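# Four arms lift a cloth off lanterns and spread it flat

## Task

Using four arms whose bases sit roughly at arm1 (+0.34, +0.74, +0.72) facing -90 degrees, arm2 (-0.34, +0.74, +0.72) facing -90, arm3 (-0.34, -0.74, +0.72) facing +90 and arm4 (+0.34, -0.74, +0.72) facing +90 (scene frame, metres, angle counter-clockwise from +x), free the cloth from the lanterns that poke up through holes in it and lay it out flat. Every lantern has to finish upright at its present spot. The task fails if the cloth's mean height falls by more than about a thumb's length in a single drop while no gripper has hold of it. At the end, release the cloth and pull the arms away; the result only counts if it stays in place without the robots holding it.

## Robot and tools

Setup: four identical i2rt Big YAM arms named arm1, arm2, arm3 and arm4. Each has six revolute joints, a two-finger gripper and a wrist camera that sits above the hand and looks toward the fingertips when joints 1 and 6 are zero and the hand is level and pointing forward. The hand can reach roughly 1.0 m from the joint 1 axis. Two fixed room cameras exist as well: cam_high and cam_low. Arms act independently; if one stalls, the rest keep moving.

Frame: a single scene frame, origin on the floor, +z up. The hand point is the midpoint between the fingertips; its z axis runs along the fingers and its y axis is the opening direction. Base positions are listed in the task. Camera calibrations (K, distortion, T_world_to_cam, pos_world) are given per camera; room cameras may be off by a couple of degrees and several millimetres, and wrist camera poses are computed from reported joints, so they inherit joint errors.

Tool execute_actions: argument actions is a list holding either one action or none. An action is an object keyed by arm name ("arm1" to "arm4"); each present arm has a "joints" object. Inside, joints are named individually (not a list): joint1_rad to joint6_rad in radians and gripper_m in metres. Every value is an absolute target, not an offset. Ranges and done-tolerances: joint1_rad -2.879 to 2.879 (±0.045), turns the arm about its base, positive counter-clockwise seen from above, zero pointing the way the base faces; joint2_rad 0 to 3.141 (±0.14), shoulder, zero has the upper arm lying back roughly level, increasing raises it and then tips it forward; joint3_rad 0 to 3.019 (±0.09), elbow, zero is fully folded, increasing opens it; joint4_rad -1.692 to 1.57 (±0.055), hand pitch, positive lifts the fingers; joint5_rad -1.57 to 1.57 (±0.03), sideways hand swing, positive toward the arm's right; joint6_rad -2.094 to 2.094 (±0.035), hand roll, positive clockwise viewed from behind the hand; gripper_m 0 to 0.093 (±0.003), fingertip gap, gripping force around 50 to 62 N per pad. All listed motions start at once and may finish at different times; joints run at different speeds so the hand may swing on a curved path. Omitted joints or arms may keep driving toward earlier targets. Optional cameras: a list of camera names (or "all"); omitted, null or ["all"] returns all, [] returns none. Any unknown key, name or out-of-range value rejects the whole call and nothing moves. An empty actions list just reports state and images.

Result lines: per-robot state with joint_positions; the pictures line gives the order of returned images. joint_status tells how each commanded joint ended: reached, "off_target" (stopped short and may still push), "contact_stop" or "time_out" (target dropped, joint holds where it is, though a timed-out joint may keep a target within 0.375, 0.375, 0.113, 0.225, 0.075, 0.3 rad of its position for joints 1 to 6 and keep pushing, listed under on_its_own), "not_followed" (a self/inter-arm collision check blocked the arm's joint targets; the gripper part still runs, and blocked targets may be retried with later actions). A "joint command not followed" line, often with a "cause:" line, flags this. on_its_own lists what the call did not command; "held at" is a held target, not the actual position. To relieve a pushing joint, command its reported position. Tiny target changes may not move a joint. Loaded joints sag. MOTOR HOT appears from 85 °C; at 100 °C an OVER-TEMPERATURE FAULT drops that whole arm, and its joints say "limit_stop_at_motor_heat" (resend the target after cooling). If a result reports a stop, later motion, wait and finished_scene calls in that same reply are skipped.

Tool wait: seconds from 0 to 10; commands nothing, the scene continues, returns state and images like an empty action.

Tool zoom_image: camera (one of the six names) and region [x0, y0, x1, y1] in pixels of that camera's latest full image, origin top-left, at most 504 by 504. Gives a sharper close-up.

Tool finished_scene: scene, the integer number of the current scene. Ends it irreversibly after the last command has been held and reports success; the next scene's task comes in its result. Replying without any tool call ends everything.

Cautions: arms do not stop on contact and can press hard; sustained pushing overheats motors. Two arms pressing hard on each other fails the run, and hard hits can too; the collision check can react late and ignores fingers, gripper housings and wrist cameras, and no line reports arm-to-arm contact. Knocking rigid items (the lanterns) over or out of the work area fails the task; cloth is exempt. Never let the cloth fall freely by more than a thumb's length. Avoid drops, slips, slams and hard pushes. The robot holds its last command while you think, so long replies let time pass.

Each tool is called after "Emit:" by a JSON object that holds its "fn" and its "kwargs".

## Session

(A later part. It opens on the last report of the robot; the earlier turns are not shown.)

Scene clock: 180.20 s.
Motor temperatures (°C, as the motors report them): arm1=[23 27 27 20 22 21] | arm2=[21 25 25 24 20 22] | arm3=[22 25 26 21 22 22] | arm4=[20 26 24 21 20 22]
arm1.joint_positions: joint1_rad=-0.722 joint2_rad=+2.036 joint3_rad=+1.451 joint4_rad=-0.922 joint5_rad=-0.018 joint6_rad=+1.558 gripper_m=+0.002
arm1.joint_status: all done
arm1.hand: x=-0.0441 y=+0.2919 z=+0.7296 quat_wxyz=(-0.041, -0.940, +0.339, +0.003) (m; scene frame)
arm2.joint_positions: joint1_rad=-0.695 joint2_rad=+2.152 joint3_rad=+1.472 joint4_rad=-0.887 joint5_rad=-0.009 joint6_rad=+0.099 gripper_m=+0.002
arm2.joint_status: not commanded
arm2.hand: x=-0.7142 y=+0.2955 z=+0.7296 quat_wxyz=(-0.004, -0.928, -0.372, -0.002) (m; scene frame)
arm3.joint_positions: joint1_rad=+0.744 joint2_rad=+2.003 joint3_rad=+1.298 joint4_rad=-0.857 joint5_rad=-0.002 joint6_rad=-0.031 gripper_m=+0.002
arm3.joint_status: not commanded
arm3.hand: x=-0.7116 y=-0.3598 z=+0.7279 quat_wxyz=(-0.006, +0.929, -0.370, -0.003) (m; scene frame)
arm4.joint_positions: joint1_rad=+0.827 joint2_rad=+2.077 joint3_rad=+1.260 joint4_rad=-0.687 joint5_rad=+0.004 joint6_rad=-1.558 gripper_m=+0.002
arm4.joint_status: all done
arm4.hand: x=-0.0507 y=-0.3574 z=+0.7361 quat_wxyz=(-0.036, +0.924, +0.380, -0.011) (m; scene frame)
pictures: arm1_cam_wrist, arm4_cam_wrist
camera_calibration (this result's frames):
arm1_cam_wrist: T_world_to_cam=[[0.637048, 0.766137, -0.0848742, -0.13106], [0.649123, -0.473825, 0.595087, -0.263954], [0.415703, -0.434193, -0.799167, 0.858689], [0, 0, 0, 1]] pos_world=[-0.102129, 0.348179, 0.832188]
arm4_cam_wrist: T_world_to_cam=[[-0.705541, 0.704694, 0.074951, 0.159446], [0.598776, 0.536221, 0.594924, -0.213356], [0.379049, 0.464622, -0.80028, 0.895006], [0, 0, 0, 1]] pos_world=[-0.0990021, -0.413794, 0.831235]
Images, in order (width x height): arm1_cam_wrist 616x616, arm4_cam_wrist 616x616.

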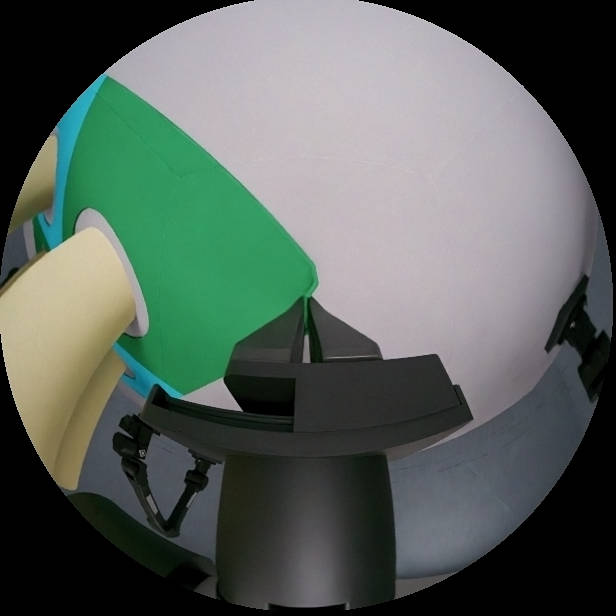

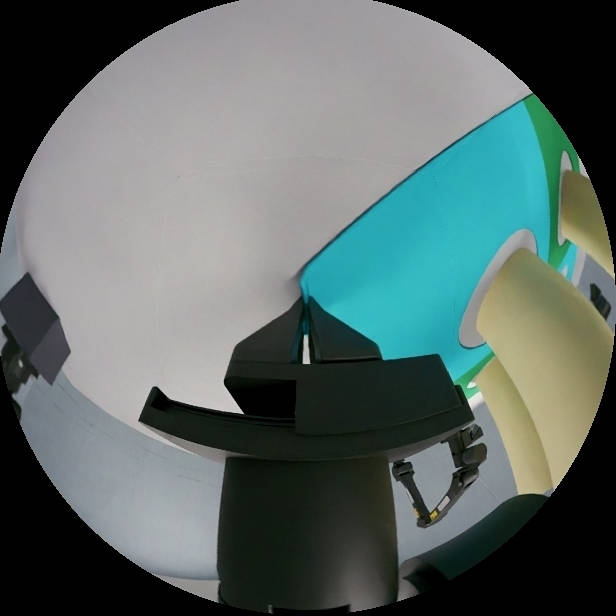

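Emit:
{"fn": "execute_actions", "kwargs": {"actions": [{"arm1":{"joints":{"joint2_rad":1.84,"joint3_rad":1.65,"joint4_rad":-1.262}},"arm2":{"joints":{"joint2_rad":1.89,"joint3_rad":1.55,"joint4_rad":-1.14}},"arm3":{"joints":{"joint2_rad":1.723,"joint3_rad":1.406,"joint4_rad":-1.15}},"arm4":{"joints":{"joint2_rad":1.812,"joint3_rad":1.355,"joint4_rad":-1.04}}}], "cameras": ["cam_high","cam_low"]}}

Scene clock: 195.00 s.
Motor temperatures (°C, as the motors report them): arm1=[23 27 26 20 22 21] | arm2=[21 25 25 24 20 22] | arm3=[22 25 26 21 22 22] | arm4=[20 26 24 21 20 22]
arm1.joint_positions: joint1_rad=-0.722 joint2_rad=+1.845 joint3_rad=+1.630 joint4_rad=-1.245 joint5_rad=-0.018 joint6_rad=+1.558 gripper_m=+0.002
arm1.joint_status: all done
arm1.hand: x=-0.0454 y=+0.2916 z=+0.8982 quat_wxyz=(-0.062, -0.939, +0.339, +0.011) (m; scene frame)
arm2.joint_positions: joint1_rad=-0.691 joint2_rad=+1.893 joint3_rad=+1.525 joint4_rad=-1.122 joint5_rad=-0.010 joint6_rad=+0.099 gripper_m=+0.002
arm2.joint_status: all done
arm2.hand: x=-0.7111 y=+0.2949 z=+0.8917 quat_wxyz=(-0.022, -0.926, -0.374, +0.032) (m; scene frame)
arm3.joint_positions: joint1_rad=+0.745 joint2_rad=+1.718 joint3_rad=+1.383 joint4_rad=-1.134 joint5_rad=-0.002 joint6_rad=-0.031 gripper_m=+0.002
arm3.joint_status: all done
arm3.hand: x=-0.7097 y=-0.3651 z=+0.8998 quat_wxyz=(-0.025, +0.928, -0.369, -0.045) (m; scene frame)
arm4.joint_positions: joint1_rad=+0.827 joint2_rad=+1.807 joint3_rad=+1.348 joint4_rad=-1.022 joint5_rad=+0.004 joint6_rad=-1.558 gripper_m=+0.002
arm4.joint_status: all done
arm4.hand: x=-0.0491 y=-0.3598 z=+0.9000 quat_wxyz=(-0.046, +0.924, +0.379, -0.016) (m; scene frame)
pictures: cam_high, cam_low
Images, in order (width x height): cam_high 504x504, cam_low 504x504.

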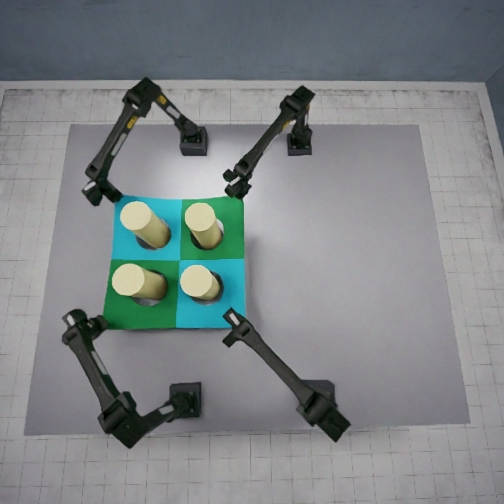

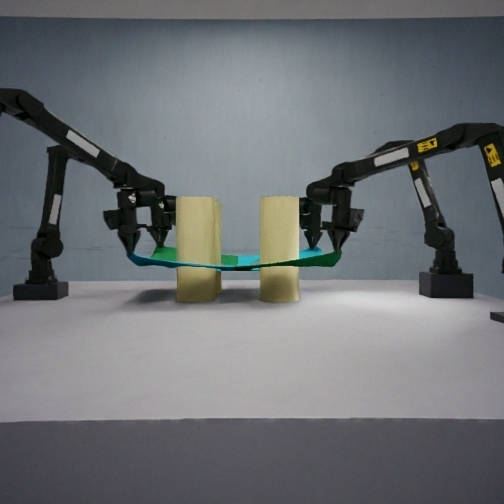

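Emit:
{"fn": "execute_actions", "kwargs": {"actions": [{"arm1":{"joints":{"joint2_rad":1.808,"joint3_rad":1.965,"joint4_rad":-1.548}},"arm2":{"joints":{"joint2_rad":1.763,"joint3_rad":1.754,"joint4_rad":-1.381}},"arm3":{"joints":{"joint2_rad":1.649,"joint3_rad":1.666,"joint4_rad":-1.415}},"arm4":{"joints":{"joint2_rad":1.676,"joint3_rad":1.558,"joint4_rad":-1.297}}}], "cameras": ["cam_high","cam_low"]}}

Scene clock: 206.57 s.
Motor temperatures (°C, as the motors report them): arm1=[23 27 28 20 22 21] | arm2=[21 25 26 24 21 22] | arm3=[22 25 28 21 23 22] | arm4=[20 26 25 21 20 22]
arm1.joint_positions: joint1_rad=-0.722 joint2_rad=+1.808 joint3_rad=+1.923 joint4_rad=-1.533 joint5_rad=-0.018 joint6_rad=+1.558 gripper_m=+0.002
arm1.joint_status: all done
arm1.hand: x=-0.0469 y=+0.2908 z=+1.0307 quat_wxyz=(-0.082, -0.937, +0.338, +0.018) (m; scene frame)
arm2.joint_positions: joint1_rad=-0.691 joint2_rad=+1.764 joint3_rad=+1.717 joint4_rad=-1.363 joint5_rad=-0.011 joint6_rad=+0.099 gripper_m=+0.002
arm2.joint_status: all done
arm2.hand: x=-0.7108 y=+0.2947 z=+1.0340 quat_wxyz=(-0.040, -0.924, -0.374, +0.067) (m; scene frame)
arm3.joint_positions: joint1_rad=+0.745 joint2_rad=+1.649 joint3_rad=+1.624 joint4_rad=-1.399 joint5_rad=-0.003 joint6_rad=-0.031 gripper_m=+0.002
arm3.joint_status: all done
arm3.hand: x=-0.7156 y=-0.3614 z=+1.0251 quat_wxyz=(-0.033, +0.927, -0.368, -0.066) (m; scene frame)
arm4.joint_positions: joint1_rad=+0.827 joint2_rad=+1.672 joint3_rad=+1.546 joint4_rad=-1.280 joint5_rad=+0.004 joint6_rad=-1.558 gripper_m=+0.002
arm4.joint_status: all done
arm4.hand: x=-0.0527 y=-0.3568 z=+1.0407 quat_wxyz=(-0.080, +0.922, +0.378, -0.030) (m; scene frame)
pictures: cam_high, cam_low
Images, in order (width x height): cam_high 504x504, cam_low 504x504.

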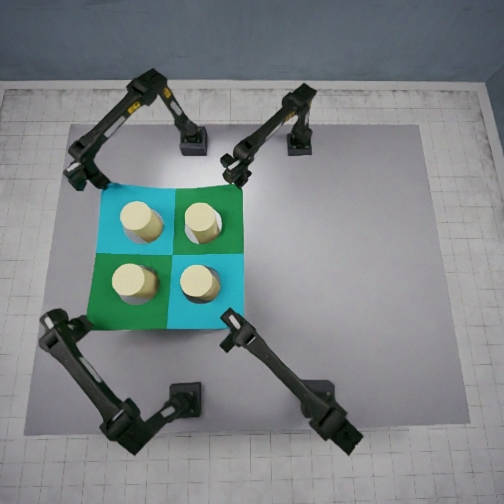

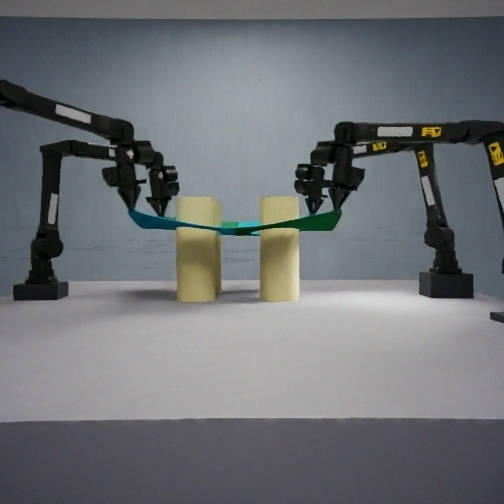

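Emit:
{"fn": "execute_actions", "kwargs": {"actions": [{"arm1":{"joints":{"joint2_rad":1.714,"joint3_rad":2.29}},"arm2":{"joints":{"joint2_rad":1.70,"joint3_rad":2.13,"joint4_rad":-1.56}},"arm3":{"joints":{"joint2_rad":1.60,"joint3_rad":2.085,"joint4_rad":-1.61}},"arm4":{"joints":{"joint2_rad":1.563,"joint3_rad":1.868,"joint4_rad":-1.46}}}], "cameras": ["cam_high","cam_low"]}}

Scene clock: 220.50 s.
Motor temperatures (°C, as the motors report them): arm1=[23 27 30 20 22 21] | arm2=[21 25 28 24 21 22] | arm3=[22 25 30 21 23 22] | arm4=[20 26 27 21 20 22]
arm1.joint_positions: joint1_rad=-0.722 joint2_rad=+1.722 joint3_rad=+2.259 joint4_rad=-1.537 joint5_rad=-0.018 joint6_rad=+1.558 gripper_m=+0.002
arm1.joint_status: all done
arm1.hand: x=-0.0547 y=+0.2832 z=+1.2307 quat_wxyz=(-0.274, -0.901, +0.324, +0.091) (m; scene frame)
arm2.joint_positions: joint1_rad=-0.691 joint2_rad=+1.697 joint3_rad=+2.086 joint4_rad=-1.547 joint5_rad=-0.007 joint6_rad=+0.099 gripper_m=+0.002
arm2.joint_status: all done
arm2.hand: x=-0.7161 y=+0.2890 z=+1.2228 quat_wxyz=(-0.097, -0.908, -0.367, +0.179) (m; scene frame)
arm3.joint_positions: joint1_rad=+0.745 joint2_rad=+1.597 joint3_rad=+2.043 joint4_rad=-1.599 joint5_rad=-0.003 joint6_rad=-0.031 gripper_m=+0.002
arm3.joint_status: all done
arm3.hand: x=-0.7222 y=-0.3581 z=+1.2228 quat_wxyz=(-0.086, +0.909, -0.360, -0.189) (m; scene frame)
arm4.joint_positions: joint1_rad=+0.827 joint2_rad=+1.561 joint3_rad=+1.847 joint4_rad=-1.446 joint5_rad=+0.004 joint6_rad=-1.558 gripper_m=+0.002
arm4.joint_status: all done
arm4.hand: x=-0.0551 y=-0.3553 z=+1.2235 quat_wxyz=(-0.193, +0.905, +0.371, -0.078) (m; scene frame)
pictures: cam_high, cam_low
Images, in order (width x height): cam_high 504x504, cam_low 504x504.

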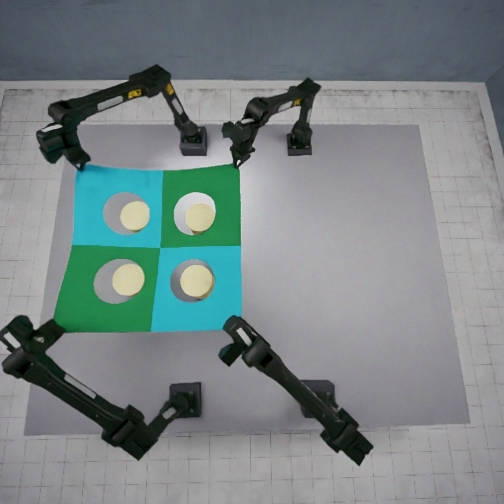

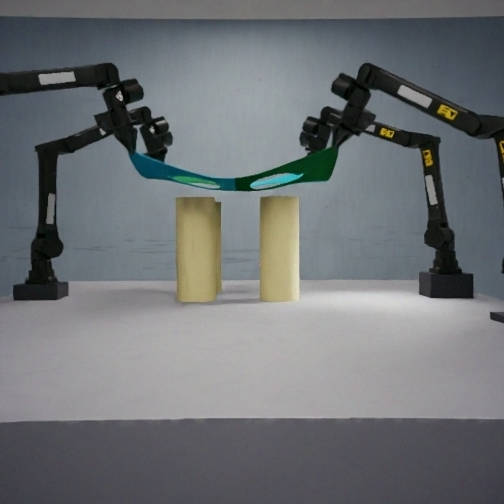

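Emit:
{"fn": "execute_actions", "kwargs": {"actions": [{"arm1":{"joints":{"joint1_rad":-0.46,"joint2_rad":1.485,"joint3_rad":2.10,"joint4_rad":-1.615,"joint6_rad":1.82}},"arm2":{"joints":{"joint1_rad":-0.44,"joint2_rad":1.48,"joint3_rad":1.96,"joint4_rad":-1.632,"joint6_rad":0.35}},"arm3":{"joints":{"joint1_rad":0.465,"joint2_rad":1.35,"joint3_rad":1.90,"joint4_rad":-1.655,"joint6_rad":-0.30}},"arm4":{"joints":{"joint1_rad":0.558,"joint2_rad":1.313,"joint3_rad":1.71,"joint4_rad":-1.558,"joint6_rad":-1.83}}}], "cameras": ["cam_high","cam_low"]}}

Scene clock: 253.17 s.
Motor temperatures (°C, as the motors report them): arm1=[23 27 30 20 22 21] | arm2=[21 25 30 24 21 22] | arm3=[22 25 32 21 23 22] | arm4=[20 26 28 21 20 22]
arm1.joint_positions: joint1_rad=-0.461 joint2_rad=+1.491 joint3_rad=+2.098 joint4_rad=-1.604 joint5_rad=-0.016 joint6_rad=+1.807 gripper_m=+0.002
arm1.joint_status: all done
arm1.hand: x=+0.1211 y=+0.2892 z=+1.2711 quat_wxyz=(-0.289, -0.903, +0.318, +0.022) (m; scene frame)
arm2.joint_positions: joint1_rad=-0.428 joint2_rad=+1.482 joint3_rad=+1.966 joint4_rad=-1.618 joint5_rad=-0.007 joint6_rad=+0.339 gripper_m=+0.002
arm2.joint_status: all done
arm2.hand: x=-0.5475 y=+0.2877 z=+1.2742 quat_wxyz=(-0.146, -0.901, -0.377, +0.157) (m; scene frame)
arm3.joint_positions: joint1_rad=+0.453 joint2_rad=+1.348 joint3_rad=+1.897 joint4_rad=-1.644 joint5_rad=-0.004 joint6_rad=-0.285 gripper_m=+0.002
arm3.joint_status: all done
arm3.hand: x=-0.5477 y=-0.3535 z=+1.2721 quat_wxyz=(-0.152, +0.896, -0.374, -0.182) (m; scene frame)
arm4.joint_positions: joint1_rad=+0.547 joint2_rad=+1.316 joint3_rad=+1.710 joint4_rad=-1.548 joint5_rad=+0.003 joint6_rad=-1.817 gripper_m=+0.002
arm4.joint_status: all done
arm4.hand: x=+0.1190 y=-0.3555 z=+1.2663 quat_wxyz=(-0.209, +0.908, +0.362, -0.026) (m; scene frame)
pictures: cam_high, cam_low
Images, in order (width x height): cam_high 504x504, cam_low 504x504.

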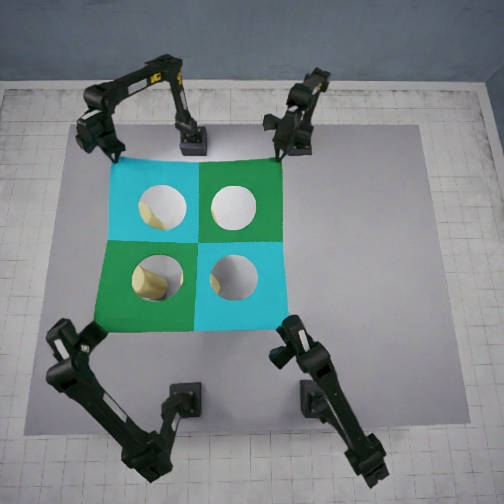

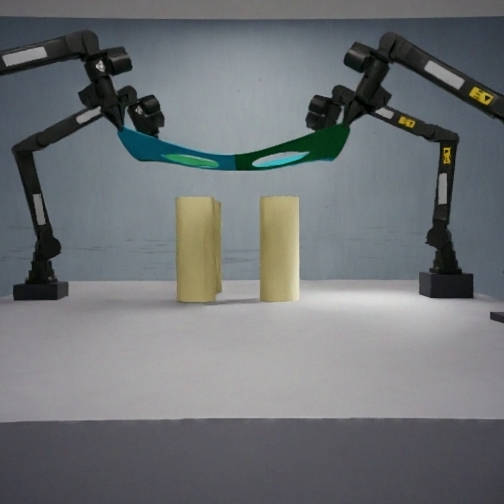

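Emit:
{"fn": "execute_actions", "kwargs": {"actions": [{"arm1":{"joints":{"joint1_rad":-0.125,"joint2_rad":1.367,"joint3_rad":1.995,"joint4_rad":-1.63,"joint6_rad":2.09}},"arm2":{"joints":{"joint1_rad":-0.114,"joint2_rad":1.37,"joint3_rad":1.855,"joint4_rad":-1.648,"joint6_rad":0.69}},"arm3":{"joints":{"joint1_rad":0.085,"joint2_rad":1.24,"joint3_rad":1.815,"joint4_rad":-1.685,"joint6_rad":-0.68}},"arm4":{"joints":{"joint1_rad":0.187,"joint2_rad":1.167,"joint3_rad":1.605,"joint4_rad":-1.598,"joint6_rad":-2.09}}}], "cameras": ["cam_low"]}}

Emit:
{"fn": "execute_actions", "kwargs": {"actions": [{"arm1":{"joints":{"joint1_rad":0.24,"joint2_rad":1.40,"joint3_rad":2.04,"joint4_rad":-1.62}},"arm2":{"joints":{"joint1_rad":0.247,"joint2_rad":1.41,"joint3_rad":1.915,"joint4_rad":-1.64,"joint6_rad":1.05}},"arm3":{"joints":{"joint1_rad":-0.323,"joint2_rad":1.29,"joint3_rad":1.875,"joint4_rad":-1.67,"joint6_rad":-1.09}},"arm4":{"joints":{"joint1_rad":-0.249,"joint2_rad":1.195,"joint3_rad":1.63,"joint4_rad":-1.59}}}], "cameras": ["cam_low"]}}

Emit:
{"fn": "execute_actions", "kwargs": {"actions": [{"arm1":{"joints":{"joint1_rad":0.553,"joint2_rad":1.555,"joint3_rad":2.19,"joint4_rad":-1.60}},"arm2":{"joints":{"joint1_rad":0.552,"joint2_rad":1.575,"joint3_rad":2.075,"joint4_rad":-1.62,"joint6_rad":1.35}},"arm3":{"joints":{"joint1_rad":-0.648,"joint2_rad":1.47,"joint3_rad":2.03,"joint4_rad":-1.63,"joint6_rad":-1.42}},"arm4":{"joints":{"joint1_rad":-0.604,"joint2_rad":1.37,"joint3_rad":1.76,"joint4_rad":-1.535}}}], "cameras": ["cam_high","cam_low"]}}

Scene clock: 262.93 s.
Motor temperatures (°C, as the motors report them): arm1=[23 27 29 20 22 21] | arm2=[21 24 28 24 21 22] | arm3=[22 25 31 21 23 22] | arm4=[20 25 28 21 20 22]
arm1.joint_positions: joint1_rad=-0.124 joint2_rad=+1.376 joint3_rad=+1.992 joint4_rad=-1.619 joint5_rad=-0.014 joint6_rad=+2.066 gripper_m=+0.002
arm1.joint_status: all done
joint sent to its limit — the command would take arm1.joint6_rad past its upper limit, so that joint was sent only as far as its limit.
arm1.hand: x=+0.2897 y=+0.2904 z=+1.2738 quat_wxyz=(-0.280, -0.916, +0.282, -0.060) (m; scene frame)
arm2.joint_positions: joint1_rad=-0.096 joint2_rad=+1.379 joint3_rad=+1.861 joint4_rad=-1.631 joint5_rad=-0.007 joint6_rad=+0.679 gripper_m=+0.002
arm2.joint_status: all done
arm2.hand: x=-0.3843 y=+0.2854 z=+1.2737 quat_wxyz=(-0.184, -0.904, -0.374, +0.096) (m; scene frame)
arm3.joint_positions: joint1_rad=+0.077 joint2_rad=+1.252 joint3_rad=+1.811 joint4_rad=-1.661 joint5_rad=-0.005 joint6_rad=-0.666 gripper_m=+0.002
arm3.joint_status: all done
joint sent to its limit — the command would take arm3.joint4_rad past its lower limit, so that joint was sent only as far as its limit.
arm3.hand: x=-0.3854 y=-0.3442 z=+1.2723 quat_wxyz=(-0.206, +0.898, -0.372, -0.114) (m; scene frame)
arm4.joint_positions: joint1_rad=+0.196 joint2_rad=+1.164 joint3_rad=+1.605 joint4_rad=-1.586 joint5_rad=+0.002 joint6_rad=-2.074 gripper_m=+0.002
arm4.joint_status: all done
joint sent to its limit — the command would take arm4.joint6_rad past its lower limit, so that joint was sent only as far as its limit.
arm4.hand: x=+0.2758 y=-0.3668 z=+1.2744 quat_wxyz=(-0.212, +0.923, +0.318, +0.037) (m; scene frame)
pictures: cam_low
Images, in order (width x height): cam_low 504x504.

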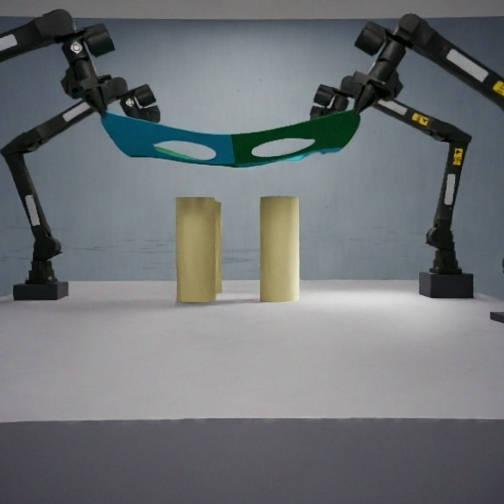

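Scene clock: 264.37 s.
Motor temperatures (°C, as the motors report them): arm1=[23 26 29 20 22 21] | arm2=[21 24 29 24 21 22] | arm3=[22 25 31 21 23 22] | arm4=[20 25 28 21 20 22]
arm1.joint_positions: joint1_rad=+0.238 joint2_rad=+1.408 joint3_rad=+1.992 joint4_rad=-1.619 joint5_rad=-0.010 joint6_rad=+2.066 gripper_m=+0.002
arm1.joint_status: all done
arm1.hand: x=+0.4568 y=+0.2905 z=+1.2587 quat_wxyz=(-0.251, -0.956, +0.114, -0.099) (m; scene frame)
arm2.joint_positions: joint1_rad=+0.265 joint2_rad=+1.420 joint3_rad=+1.861 joint4_rad=-1.631 joint5_rad=-0.006 joint6_rad=+1.039 gripper_m=+0.002
arm2.joint_status: all done
arm2.hand: x=-0.2184 y=+0.2844 z=+1.2561 quat_wxyz=(-0.186, -0.908, -0.375, +0.022) (m; scene frame)
arm3.joint_positions: joint1_rad=-0.332 joint2_rad=+1.298 joint3_rad=+1.820 joint4_rad=-1.661 joint5_rad=-0.007 joint6_rad=-1.076 gripper_m=+0.002
arm3.joint_status: all done
arm3.hand: x=-0.2182 y=-0.3427 z=+1.2598 quat_wxyz=(-0.218, +0.901, -0.374, -0.023) (m; scene frame)
arm4.joint_positions: joint1_rad=-0.239 joint2_rad=+1.199 joint3_rad=+1.605 joint4_rad=-1.586 joint5_rad=+0.000 joint6_rad=-2.076 gripper_m=+0.002
arm4.joint_status: all done
arm4.hand: x=+0.4426 y=-0.3658 z=+1.2611 quat_wxyz=(-0.183, +0.974, +0.113, +0.073) (m; scene frame)
pictures: cam_low
Images, in order (width x height): cam_low 504x504.

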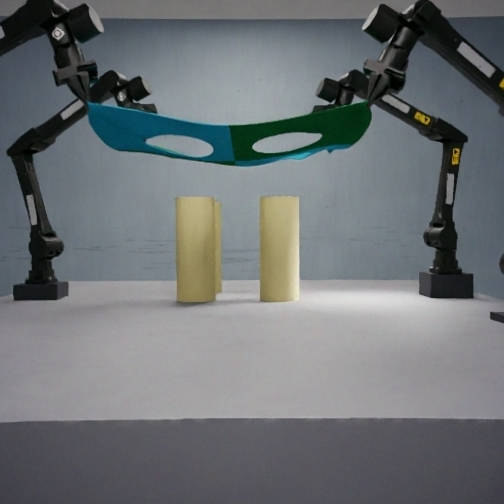

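Scene clock: 265.73 s.
Motor temperatures (°C, as the motors report them): arm1=[23 26 30 20 22 21] | arm2=[21 24 29 24 21 22] | arm3=[22 25 32 21 23 22] | arm4=[20 25 28 21 20 22]
arm1.joint_positions: joint1_rad=+0.545 joint2_rad=+1.576 joint3_rad=+2.137 joint4_rad=-1.613 joint5_rad=-0.007 joint6_rad=+2.066 gripper_m=+0.002
arm1.joint_status: all done
arm1.hand: x=+0.6234 y=+0.2921 z=+1.2427 quat_wxyz=(-0.227, -0.965, -0.033, -0.130) (m; scene frame)
arm2.joint_positions: joint1_rad=+0.565 joint2_rad=+1.601 joint3_rad=+2.015 joint4_rad=-1.627 joint5_rad=-0.005 joint6_rad=+1.340 gripper_m=+0.002
arm2.joint_status: all done
arm2.hand: x=-0.0536 y=+0.2814 z=+1.2367 quat_wxyz=(-0.174, -0.910, -0.376, -0.032) (m; scene frame)
arm3.joint_positions: joint1_rad=-0.657 joint2_rad=+1.499 joint3_rad=+1.982 joint4_rad=-1.642 joint5_rad=-0.008 joint6_rad=-1.406 gripper_m=+0.002
arm3.joint_status: all done
arm3.hand: x=-0.0499 y=-0.3369 z=+1.2457 quat_wxyz=(-0.205, +0.904, -0.372, +0.044) (m; scene frame)
arm4.joint_positions: joint1_rad=-0.600 joint2_rad=+1.375 joint3_rad=+1.719 joint4_rad=-1.540 joint5_rad=-0.004 joint6_rad=-2.077 gripper_m=+0.002
arm4.joint_status: all done
arm4.hand: x=+0.6112 y=-0.3689 z=+1.2444 quat_wxyz=(-0.162, +0.980, -0.063, +0.097) (m; scene frame)
pictures: cam_high, cam_low
Images, in order (width x height): cam_high 504x504, cam_low 504x504.

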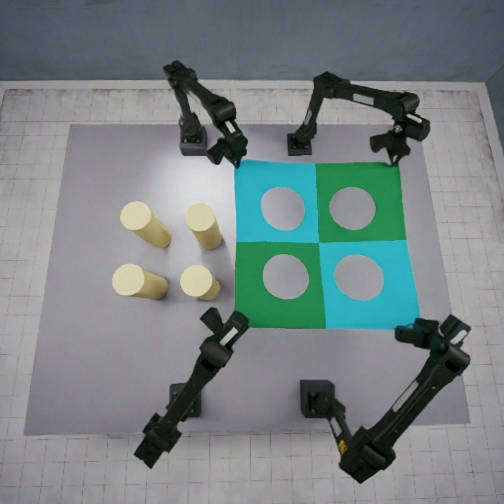

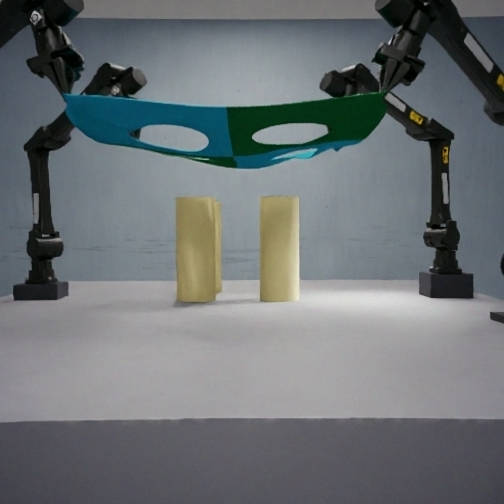

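Emit:
{"fn": "execute_actions", "kwargs": {"actions": [{"arm1":{"joints":{"joint2_rad":1.64,"joint3_rad":1.675,"joint4_rad":-1.456}},"arm2":{"joints":{"joint1_rad":0.58,"joint2_rad":1.635,"joint3_rad":1.51,"joint4_rad":-1.30}},"arm3":{"joints":{"joint1_rad":-0.68,"joint2_rad":1.51,"joint3_rad":1.43,"joint4_rad":-1.35}},"arm4":{"joints":{"joint1_rad":-0.585,"joint2_rad":1.52,"joint3_rad":1.296,"joint4_rad":-1.215}}}], "cameras": []}}

Emit:
{"fn": "execute_actions", "kwargs": {"actions": [{"arm1":{"joints":{"joint2_rad":1.815,"joint3_rad":1.37,"joint4_rad":-1.076}},"arm2":{"joints":{"joint2_rad":1.893,"joint3_rad":1.312,"joint4_rad":-0.943}},"arm3":{"joints":{"joint2_rad":1.735,"joint3_rad":1.175,"joint4_rad":-0.958}},"arm4":{"joints":{"joint2_rad":1.816,"joint3_rad":1.109,"joint4_rad":-0.835}}}], "cameras": ["cam_high","cam_low"]}}

Scene clock: 296.67 s.
Motor temperatures (°C, as the motors report them): arm1=[23 27 32 20 22 21] | arm2=[21 25 32 24 21 22] | arm3=[22 25 34 21 22 22] | arm4=[20 25 30 21 20 22]
arm1.joint_positions: joint1_rad=+0.545 joint2_rad=+1.662 joint3_rad=+1.662 joint4_rad=-1.464 joint5_rad=-0.008 joint6_rad=+2.066 gripper_m=+0.002
arm1.joint_status: all done
arm1.hand: x=+0.6195 y=+0.2933 z=+1.0009 quat_wxyz=(-0.050, -0.998, -0.033, -0.028) (m; scene frame)
arm2.joint_positions: joint1_rad=+0.579 joint2_rad=+1.658 joint3_rad=+1.515 joint4_rad=-1.298 joint5_rad=-0.001 joint6_rad=+1.341 gripper_m=+0.002
arm2.joint_status: all done
arm2.hand: x=-0.0502 y=+0.2897 z=+1.0100 quat_wxyz=(-0.062, -0.920, -0.387, -0.013) (m; scene frame)
arm3.joint_positions: joint1_rad=-0.680 joint2_rad=+1.527 joint3_rad=+1.430 joint4_rad=-1.352 joint5_rad=-0.011 joint6_rad=-1.408 gripper_m=+0.002
arm3.joint_status: all done
arm3.hand: x=-0.0487 y=-0.3542 z=+1.0112 quat_wxyz=(-0.066, +0.918, -0.391, +0.011) (m; scene frame)
arm4.joint_positions: joint1_rad=-0.587 joint2_rad=+1.521 joint3_rad=+1.290 joint4_rad=-1.220 joint5_rad=-0.004 joint6_rad=-2.077 gripper_m=+0.002
arm4.joint_status: all done
arm4.hand: x=+0.6103 y=-0.3578 z=+1.0096 quat_wxyz=(-0.055, +0.996, -0.058, +0.029) (m; scene frame)
pictures: none
No camera images: the call's "cameras" was empty. Leave "cameras" out to get every camera's image.

Scene clock: 297.97 s.
Motor temperatures (°C, as the motors report them): arm1=[23 27 32 20 22 21] | arm2=[21 25 31 24 21 22] | arm3=[22 25 34 21 22 22] | arm4=[20 26 30 21 20 22]
arm1.joint_positions: joint1_rad=+0.544 joint2_rad=+1.829 joint3_rad=+1.354 joint4_rad=-1.081 joint5_rad=-0.007 joint6_rad=+2.067 gripper_m=+0.002
arm1.joint_status: all done
arm1.hand: x=+0.6155 y=+0.2939 z=+0.8027 quat_wxyz=(-0.011, -0.999, -0.031, -0.004) (m; scene frame)
arm2.joint_positions: joint1_rad=+0.579 joint2_rad=+1.897 joint3_rad=+1.315 joint4_rad=-0.943 joint5_rad=+0.002 joint6_rad=+1.341 gripper_m=+0.002
arm2.joint_status: all done
arm2.hand: x=-0.0474 y=+0.2855 z=+0.8182 quat_wxyz=(-0.021, -0.922, -0.387, -0.004) (m; scene frame)
arm3.joint_positions: joint1_rad=-0.680 joint2_rad=+1.758 joint3_rad=+1.169 joint4_rad=-0.961 joint5_rad=-0.013 joint6_rad=-1.408 gripper_m=+0.002
arm3.joint_status: all done
arm3.hand: x=-0.0482 y=-0.3533 z=+0.8123 quat_wxyz=(-0.017, +0.920, -0.391, -0.002) (m; scene frame)
arm4.joint_positions: joint1_rad=-0.583 joint2_rad=+1.813 joint3_rad=+1.100 joint4_rad=-0.837 joint5_rad=-0.005 joint6_rad=-2.078 gripper_m=+0.002
arm4.joint_status: all done
arm4.hand: x=+0.6082 y=-0.3541 z=+0.8153 quat_wxyz=(-0.014, +0.998, -0.055, +0.002) (m; scene frame)
pictures: cam_high, cam_low
Images, in order (width x height): cam_high 504x504, cam_low 504x504.

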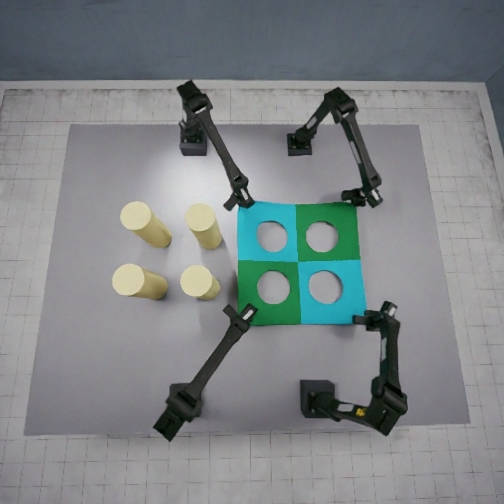

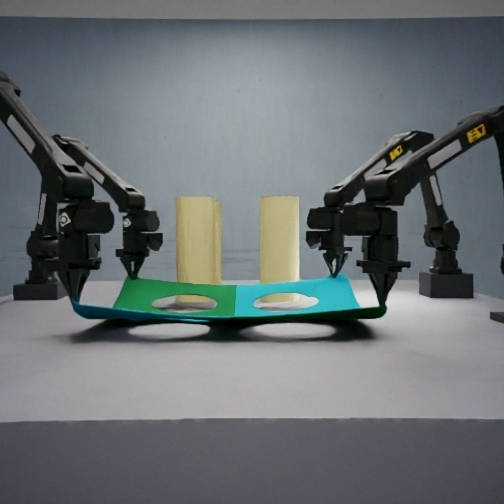

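Emit:
{"fn": "execute_actions", "kwargs": {"actions": [{"arm1":{"joints":{"joint1_rad":0.56,"joint2_rad":1.895,"joint3_rad":1.322,"joint4_rad":-0.948}},"arm2":{"joints":{"joint2_rad":1.98,"joint3_rad":1.24,"joint4_rad":-0.79}},"arm3":{"joints":{"joint2_rad":1.835,"joint3_rad":1.103,"joint4_rad":-0.792}},"arm4":{"joints":{"joint1_rad":-0.60,"joint2_rad":1.945,"joint3_rad":1.08,"joint4_rad":-0.68}}}], "cameras": ["cam_high","cam_low"]}}

Scene clock: 310.07 s.
Motor temperatures (°C, as the motors report them): arm1=[23 27 31 20 23 21] | arm2=[21 25 29 24 21 22] | arm3=[22 26 32 21 22 22] | arm4=[20 26 28 21 20 22]
arm1.joint_positions: joint1_rad=+0.547 joint2_rad=+1.904 joint3_rad=+1.318 joint4_rad=-0.957 joint5_rad=-0.009 joint6_rad=+2.067 gripper_m=+0.002
arm1.joint_status: all done
arm1.hand: x=+0.6211 y=+0.2882 z=+0.7531 quat_wxyz=(-0.016, -0.999, -0.033, -0.008) (m; scene frame)
arm2.joint_positions: joint1_rad=+0.579 joint2_rad=+1.990 joint3_rad=+1.253 joint4_rad=-0.791 joint5_rad=+0.002 joint6_rad=+1.341 gripper_m=+0.002
arm2.joint_status: all done
arm2.hand: x=-0.0509 y=+0.2915 z=+0.7525 quat_wxyz=(-0.019, -0.922, -0.387, -0.004) (m; scene frame)
arm3.joint_positions: joint1_rad=-0.680 joint2_rad=+1.842 joint3_rad=+1.106 joint4_rad=-0.799 joint5_rad=-0.013 joint6_rad=-1.408 gripper_m=+0.002
arm3.joint_status: all done
arm3.hand: x=-0.0483 y=-0.3536 z=+0.7556 quat_wxyz=(-0.025, +0.920, -0.391, +0.000) (m; scene frame)
arm4.joint_positions: joint1_rad=-0.583 joint2_rad=+1.947 joint3_rad=+1.080 joint4_rad=-0.685 joint5_rad=-0.003 joint6_rad=-2.078 gripper_m=+0.002
arm4.joint_status: all done
arm4.hand: x=+0.6102 y=-0.3514 z=+0.7501 quat_wxyz=(-0.012, +0.998, -0.055, +0.002) (m; scene frame)
pictures: cam_high, cam_low
Images, in order (width x height): cam_high 504x504, cam_low 504x504.

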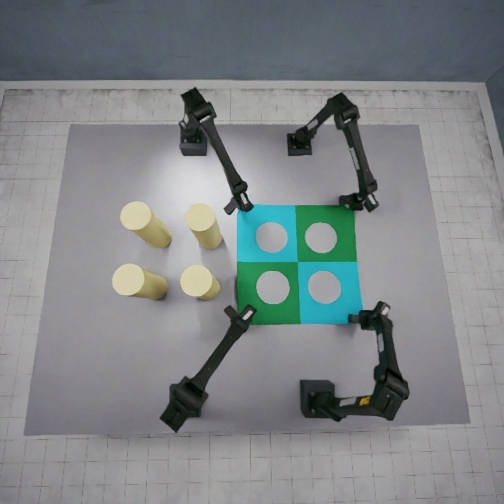

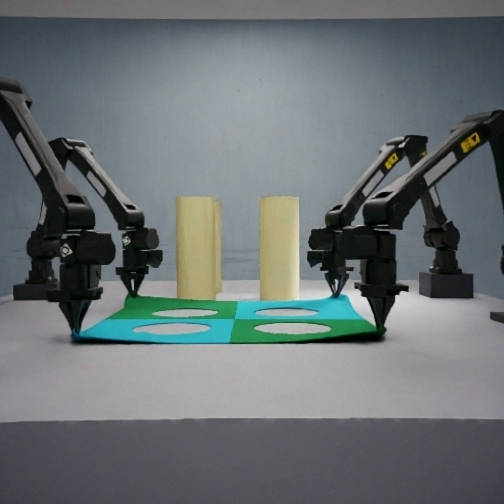

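Emit:
{"fn": "execute_actions", "kwargs": {"actions": [{"arm1":{"joints":{"joint3_rad":1.29}},"arm2":{"joints":{"joint3_rad":1.22}},"arm3":{"joints":{"joint3_rad":1.07}},"arm4":{"joints":{"joint3_rad":1.06}}}], "cameras": []}}

Emit:
{"fn": "execute_actions", "kwargs": {"actions": [{"arm1":{"joints":{"gripper_m":0.09}},"arm2":{"joints":{"gripper_m":0.09}},"arm3":{"joints":{"gripper_m":0.09}},"arm4":{"joints":{"gripper_m":0.09}}}], "cameras": ["arm1_cam_wrist","arm2_cam_wrist","arm3_cam_wrist","arm4_cam_wrist"]}}

Scene clock: 314.07 s.
Motor temperatures (°C, as the motors report them): arm1=[23 27 30 20 23 21] | arm2=[21 25 29 24 21 22] | arm3=[22 26 31 21 22 22] | arm4=[20 26 28 21 20 22]
arm1.joint_positions: joint1_rad=+0.547 joint2_rad=+1.904 joint3_rad=+1.293 joint4_rad=-0.952 joint5_rad=-0.009 joint6_rad=+2.067 gripper_m=+0.002
arm1.joint_status: all done
arm1.hand: x=+0.6157 y=+0.2965 z=+0.7452 quat_wxyz=(-0.008, -0.999, -0.033, -0.003) (m; scene frame)
arm2.joint_positions: joint1_rad=+0.579 joint2_rad=+1.990 joint3_rad=+1.243 joint4_rad=-0.787 joint5_rad=+0.003 joint6_rad=+1.341 gripper_m=+0.002
arm2.joint_status: all done
arm2.hand: x=-0.0532 y=+0.2944 z=+0.7500 quat_wxyz=(-0.017, -0.922, -0.387, -0.003) (m; scene frame)
arm3.joint_positions: joint1_rad=-0.679 joint2_rad=+1.842 joint3_rad=+1.082 joint4_rad=-0.791 joint5_rad=-0.014 joint6_rad=-1.408 gripper_m=+0.002
arm3.joint_status: all done
arm3.hand: x=-0.0549 y=-0.3618 z=+0.7486 quat_wxyz=(-0.016, +0.920, -0.391, -0.003) (m; scene frame)
arm4.joint_positions: joint1_rad=-0.583 joint2_rad=+1.946 joint3_rad=+1.072 joint4_rad=-0.682 joint5_rad=-0.003 joint6_rad=-2.078 gripper_m=+0.002
arm4.joint_status: all done
arm4.hand: x=+0.6084 y=-0.3539 z=+0.7485 quat_wxyz=(-0.011, +0.998, -0.055, +0.001) (m; scene frame)
pictures: none
No camera images: the call's "cameras" was empty. Leave "cameras" out to get every camera's image.

Scene clock: 314.77 s.
Motor temperatures (°C, as the motors report them): arm1=[23 27 30 20 22 21] | arm2=[21 25 29 24 21 22] | arm3=[22 26 31 21 22 22] | arm4=[20 26 28 21 20 22]
arm1.joint_positions: joint1_rad=+0.554 joint2_rad=+1.904 joint3_rad=+1.293 joint4_rad=-0.952 joint5_rad=-0.013 joint6_rad=+2.067 gripper_m=+0.090
arm1.joint_status: all done
arm1.hand: x=+0.6191 y=+0.2987 z=+0.7452 quat_wxyz=(-0.007, -0.999, -0.036, -0.005) (m; scene frame)
arm2.joint_positions: joint1_rad=+0.579 joint2_rad=+1.990 joint3_rad=+1.228 joint4_rad=-0.787 joint5_rad=+0.003 joint6_rad=+1.341 gripper_m=+0.090
arm2.joint_status: all done
arm2.hand: x=-0.0573 y=+0.3010 z=+0.7457 quat_wxyz=(-0.010, -0.922, -0.387, -0.001) (m; scene frame)
arm3.joint_positions: joint1_rad=-0.679 joint2_rad=+1.842 joint3_rad=+1.073 joint4_rad=-0.791 joint5_rad=-0.013 joint6_rad=-1.408 gripper_m=+0.090
arm3.joint_status: all done
arm3.hand: x=-0.0576 y=-0.3656 z=+0.7460 quat_wxyz=(-0.012, +0.920, -0.391, -0.003) (m; scene frame)
arm4.joint_positions: joint1_rad=-0.585 joint2_rad=+1.946 joint3_rad=+1.065 joint4_rad=-0.682 joint5_rad=+0.000 joint6_rad=-2.078 gripper_m=+0.090
arm4.joint_status: all done
arm4.hand: x=+0.6074 y=-0.3580 z=+0.7467 quat_wxyz=(-0.007, +0.998, -0.056, +0.001) (m; scene frame)
pictures: arm1_cam_wrist, arm2_cam_wrist, arm3_cam_wrist, arm4_cam_wrist
camera_calibration (this result's frames):
arm1_cam_wrist: T_world_to_cam=[[-0.072368, 0.99716, -0.0208428, -0.234976], [0.80637, 0.0707945, 0.587158, -0.954582], [0.586966, 0.0256845, -0.809204, 0.362466], [0, 0, 0, 1]] pos_world=[0.539986, 0.292578, 0.848902]
arm2_cam_wrist: T_world_to_cam=[[-0.709897, 0.703892, -0.0241505, -0.227513], [0.560474, 0.585356, 0.585856, -0.576464], [0.426516, 0.402362, -0.810055, 0.629187], [0, 0, 0, 1]] pos_world=[-0.106777, 0.244421, 0.841907]
arm3_cam_wrist: T_world_to_cam=[[0.718263, 0.695595, 0.0156985, 0.285223], [0.566107, -0.597374, 0.568038, -0.601222], [0.404502, -0.399113, -0.822853, 0.61624], [0, 0, 0, 1]] pos_world=[-0.113779, -0.311605, 0.844114]
arm4_cam_wrist: T_world_to_cam=[[0.105917, 0.994262, 0.0149716, 0.278956], [0.800841, -0.0942176, 0.591419, -0.959267], [0.589436, -0.0506512, -0.806226, 0.346436], [0, 0, 0, 1]] pos_world=[0.534472, -0.350188, 0.842457]
Images, in order (width x height): arm1_cam_wrist 616x616, arm2_cam_wrist 616x616, arm3_cam_wrist 616x616, arm4_cam_wrist 616x616.

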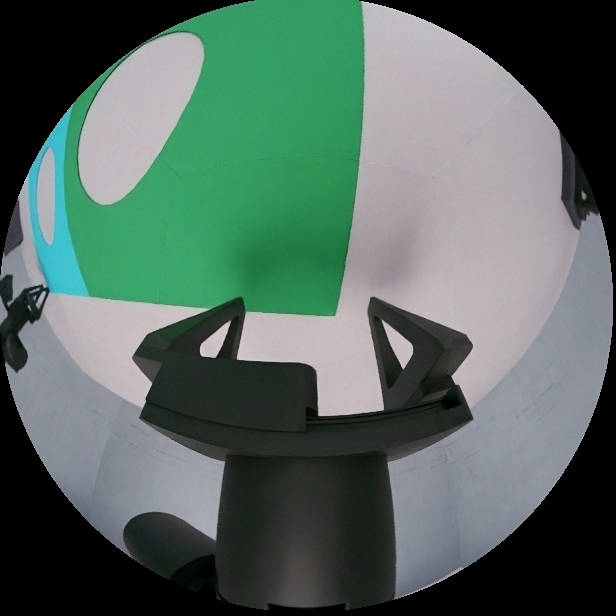

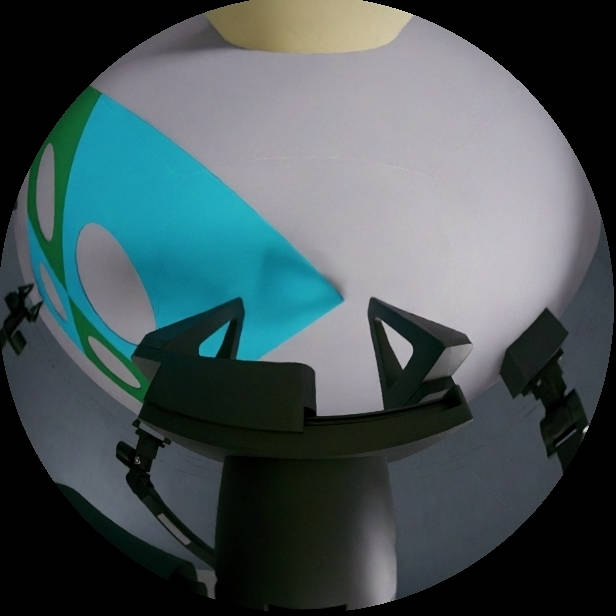

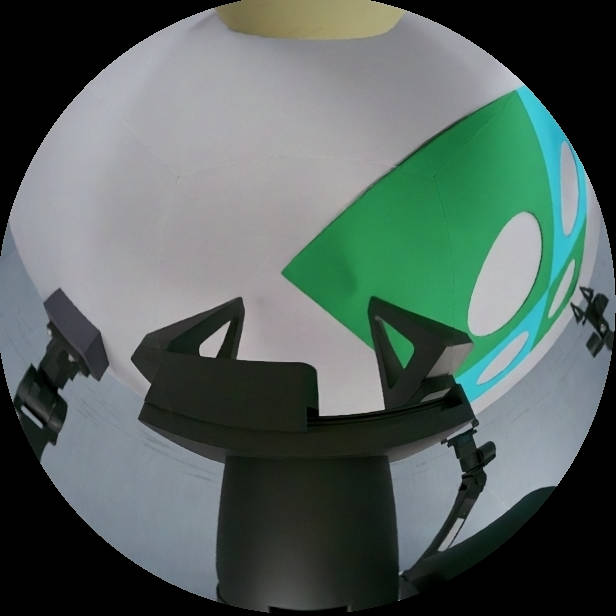

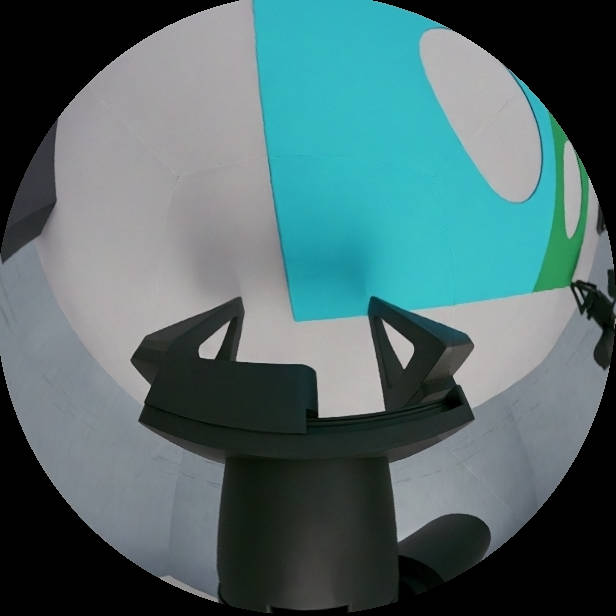

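Emit:
{"fn": "execute_actions", "kwargs": {"actions": [{"arm1":{"joints":{"joint2_rad":1.3}},"arm2":{"joints":{"joint2_rad":1.3}},"arm3":{"joints":{"joint2_rad":1.2}},"arm4":{"joints":{"joint2_rad":1.3}}}], "cameras": ["cam_high","cam_low"]}}

Scene clock: 317.57 s.
Motor temperatures (°C, as the motors report them): arm1=[23 27 30 20 22 21] | arm2=[21 25 28 24 20 22] | arm3=[22 26 31 21 22 22] | arm4=[20 26 28 21 20 22]
arm1.joint_positions: joint1_rad=+0.554 joint2_rad=+1.300 joint3_rad=+1.279 joint4_rad=-0.952 joint5_rad=-0.014 joint6_rad=+2.067 gripper_m=+0.090
arm1.joint_status: all done
arm1.hand: x=+0.6107 y=+0.3185 z=+1.0459 quat_wxyz=(-0.257, -0.954, -0.038, -0.152) (m; scene frame)
arm2.joint_positions: joint1_rad=+0.579 joint2_rad=+1.298 joint3_rad=+1.218 joint4_rad=-0.787 joint5_rad=+0.003 joint6_rad=+1.341 gripper_m=+0.090
arm2.joint_status: all done
arm2.hand: x=-0.0549 y=+0.2952 z=+1.1016 quat_wxyz=(-0.339, -0.866, -0.363, -0.057) (m; scene frame)
arm3.joint_positions: joint1_rad=-0.679 joint2_rad=+1.189 joint3_rad=+1.062 joint4_rad=-0.791 joint5_rad=-0.013 joint6_rad=-1.408 gripper_m=+0.090
arm3.joint_status: all done
arm3.hand: x=-0.0560 y=-0.3629 z=+1.0439 quat_wxyz=(-0.318, +0.871, -0.368, +0.072) (m; scene frame)
arm4.joint_positions: joint1_rad=-0.585 joint2_rad=+1.289 joint3_rad=+1.055 joint4_rad=-0.682 joint5_rad=+0.001 joint6_rad=-2.078 gripper_m=+0.090
arm4.joint_status: all done
arm4.hand: x=+0.6283 y=-0.3325 z=+1.0585 quat_wxyz=(-0.275, +0.945, -0.054, +0.170) (m; scene frame)
pictures: cam_high, cam_low
Images, in order (width x height): cam_high 504x504, cam_low 504x504.

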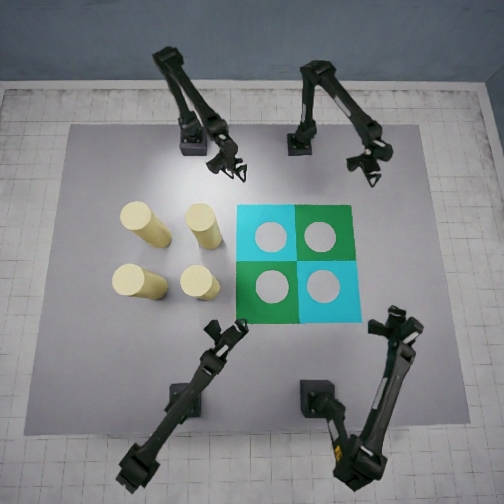

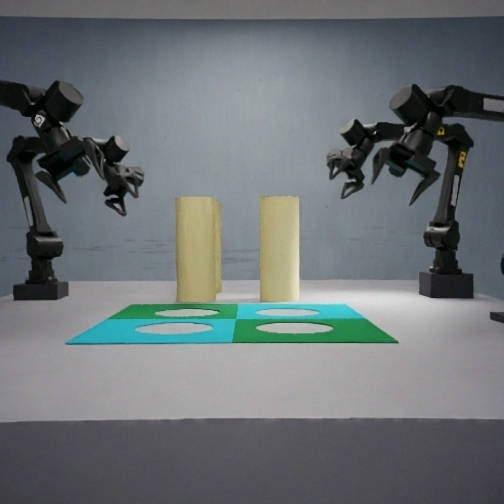

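The cloth is flat, the lanterns are standing, and the arms are clear.

Emit:
{"fn": "finished_scene", "kwargs": {"scene": 1}}

The scene is finished: the task was done.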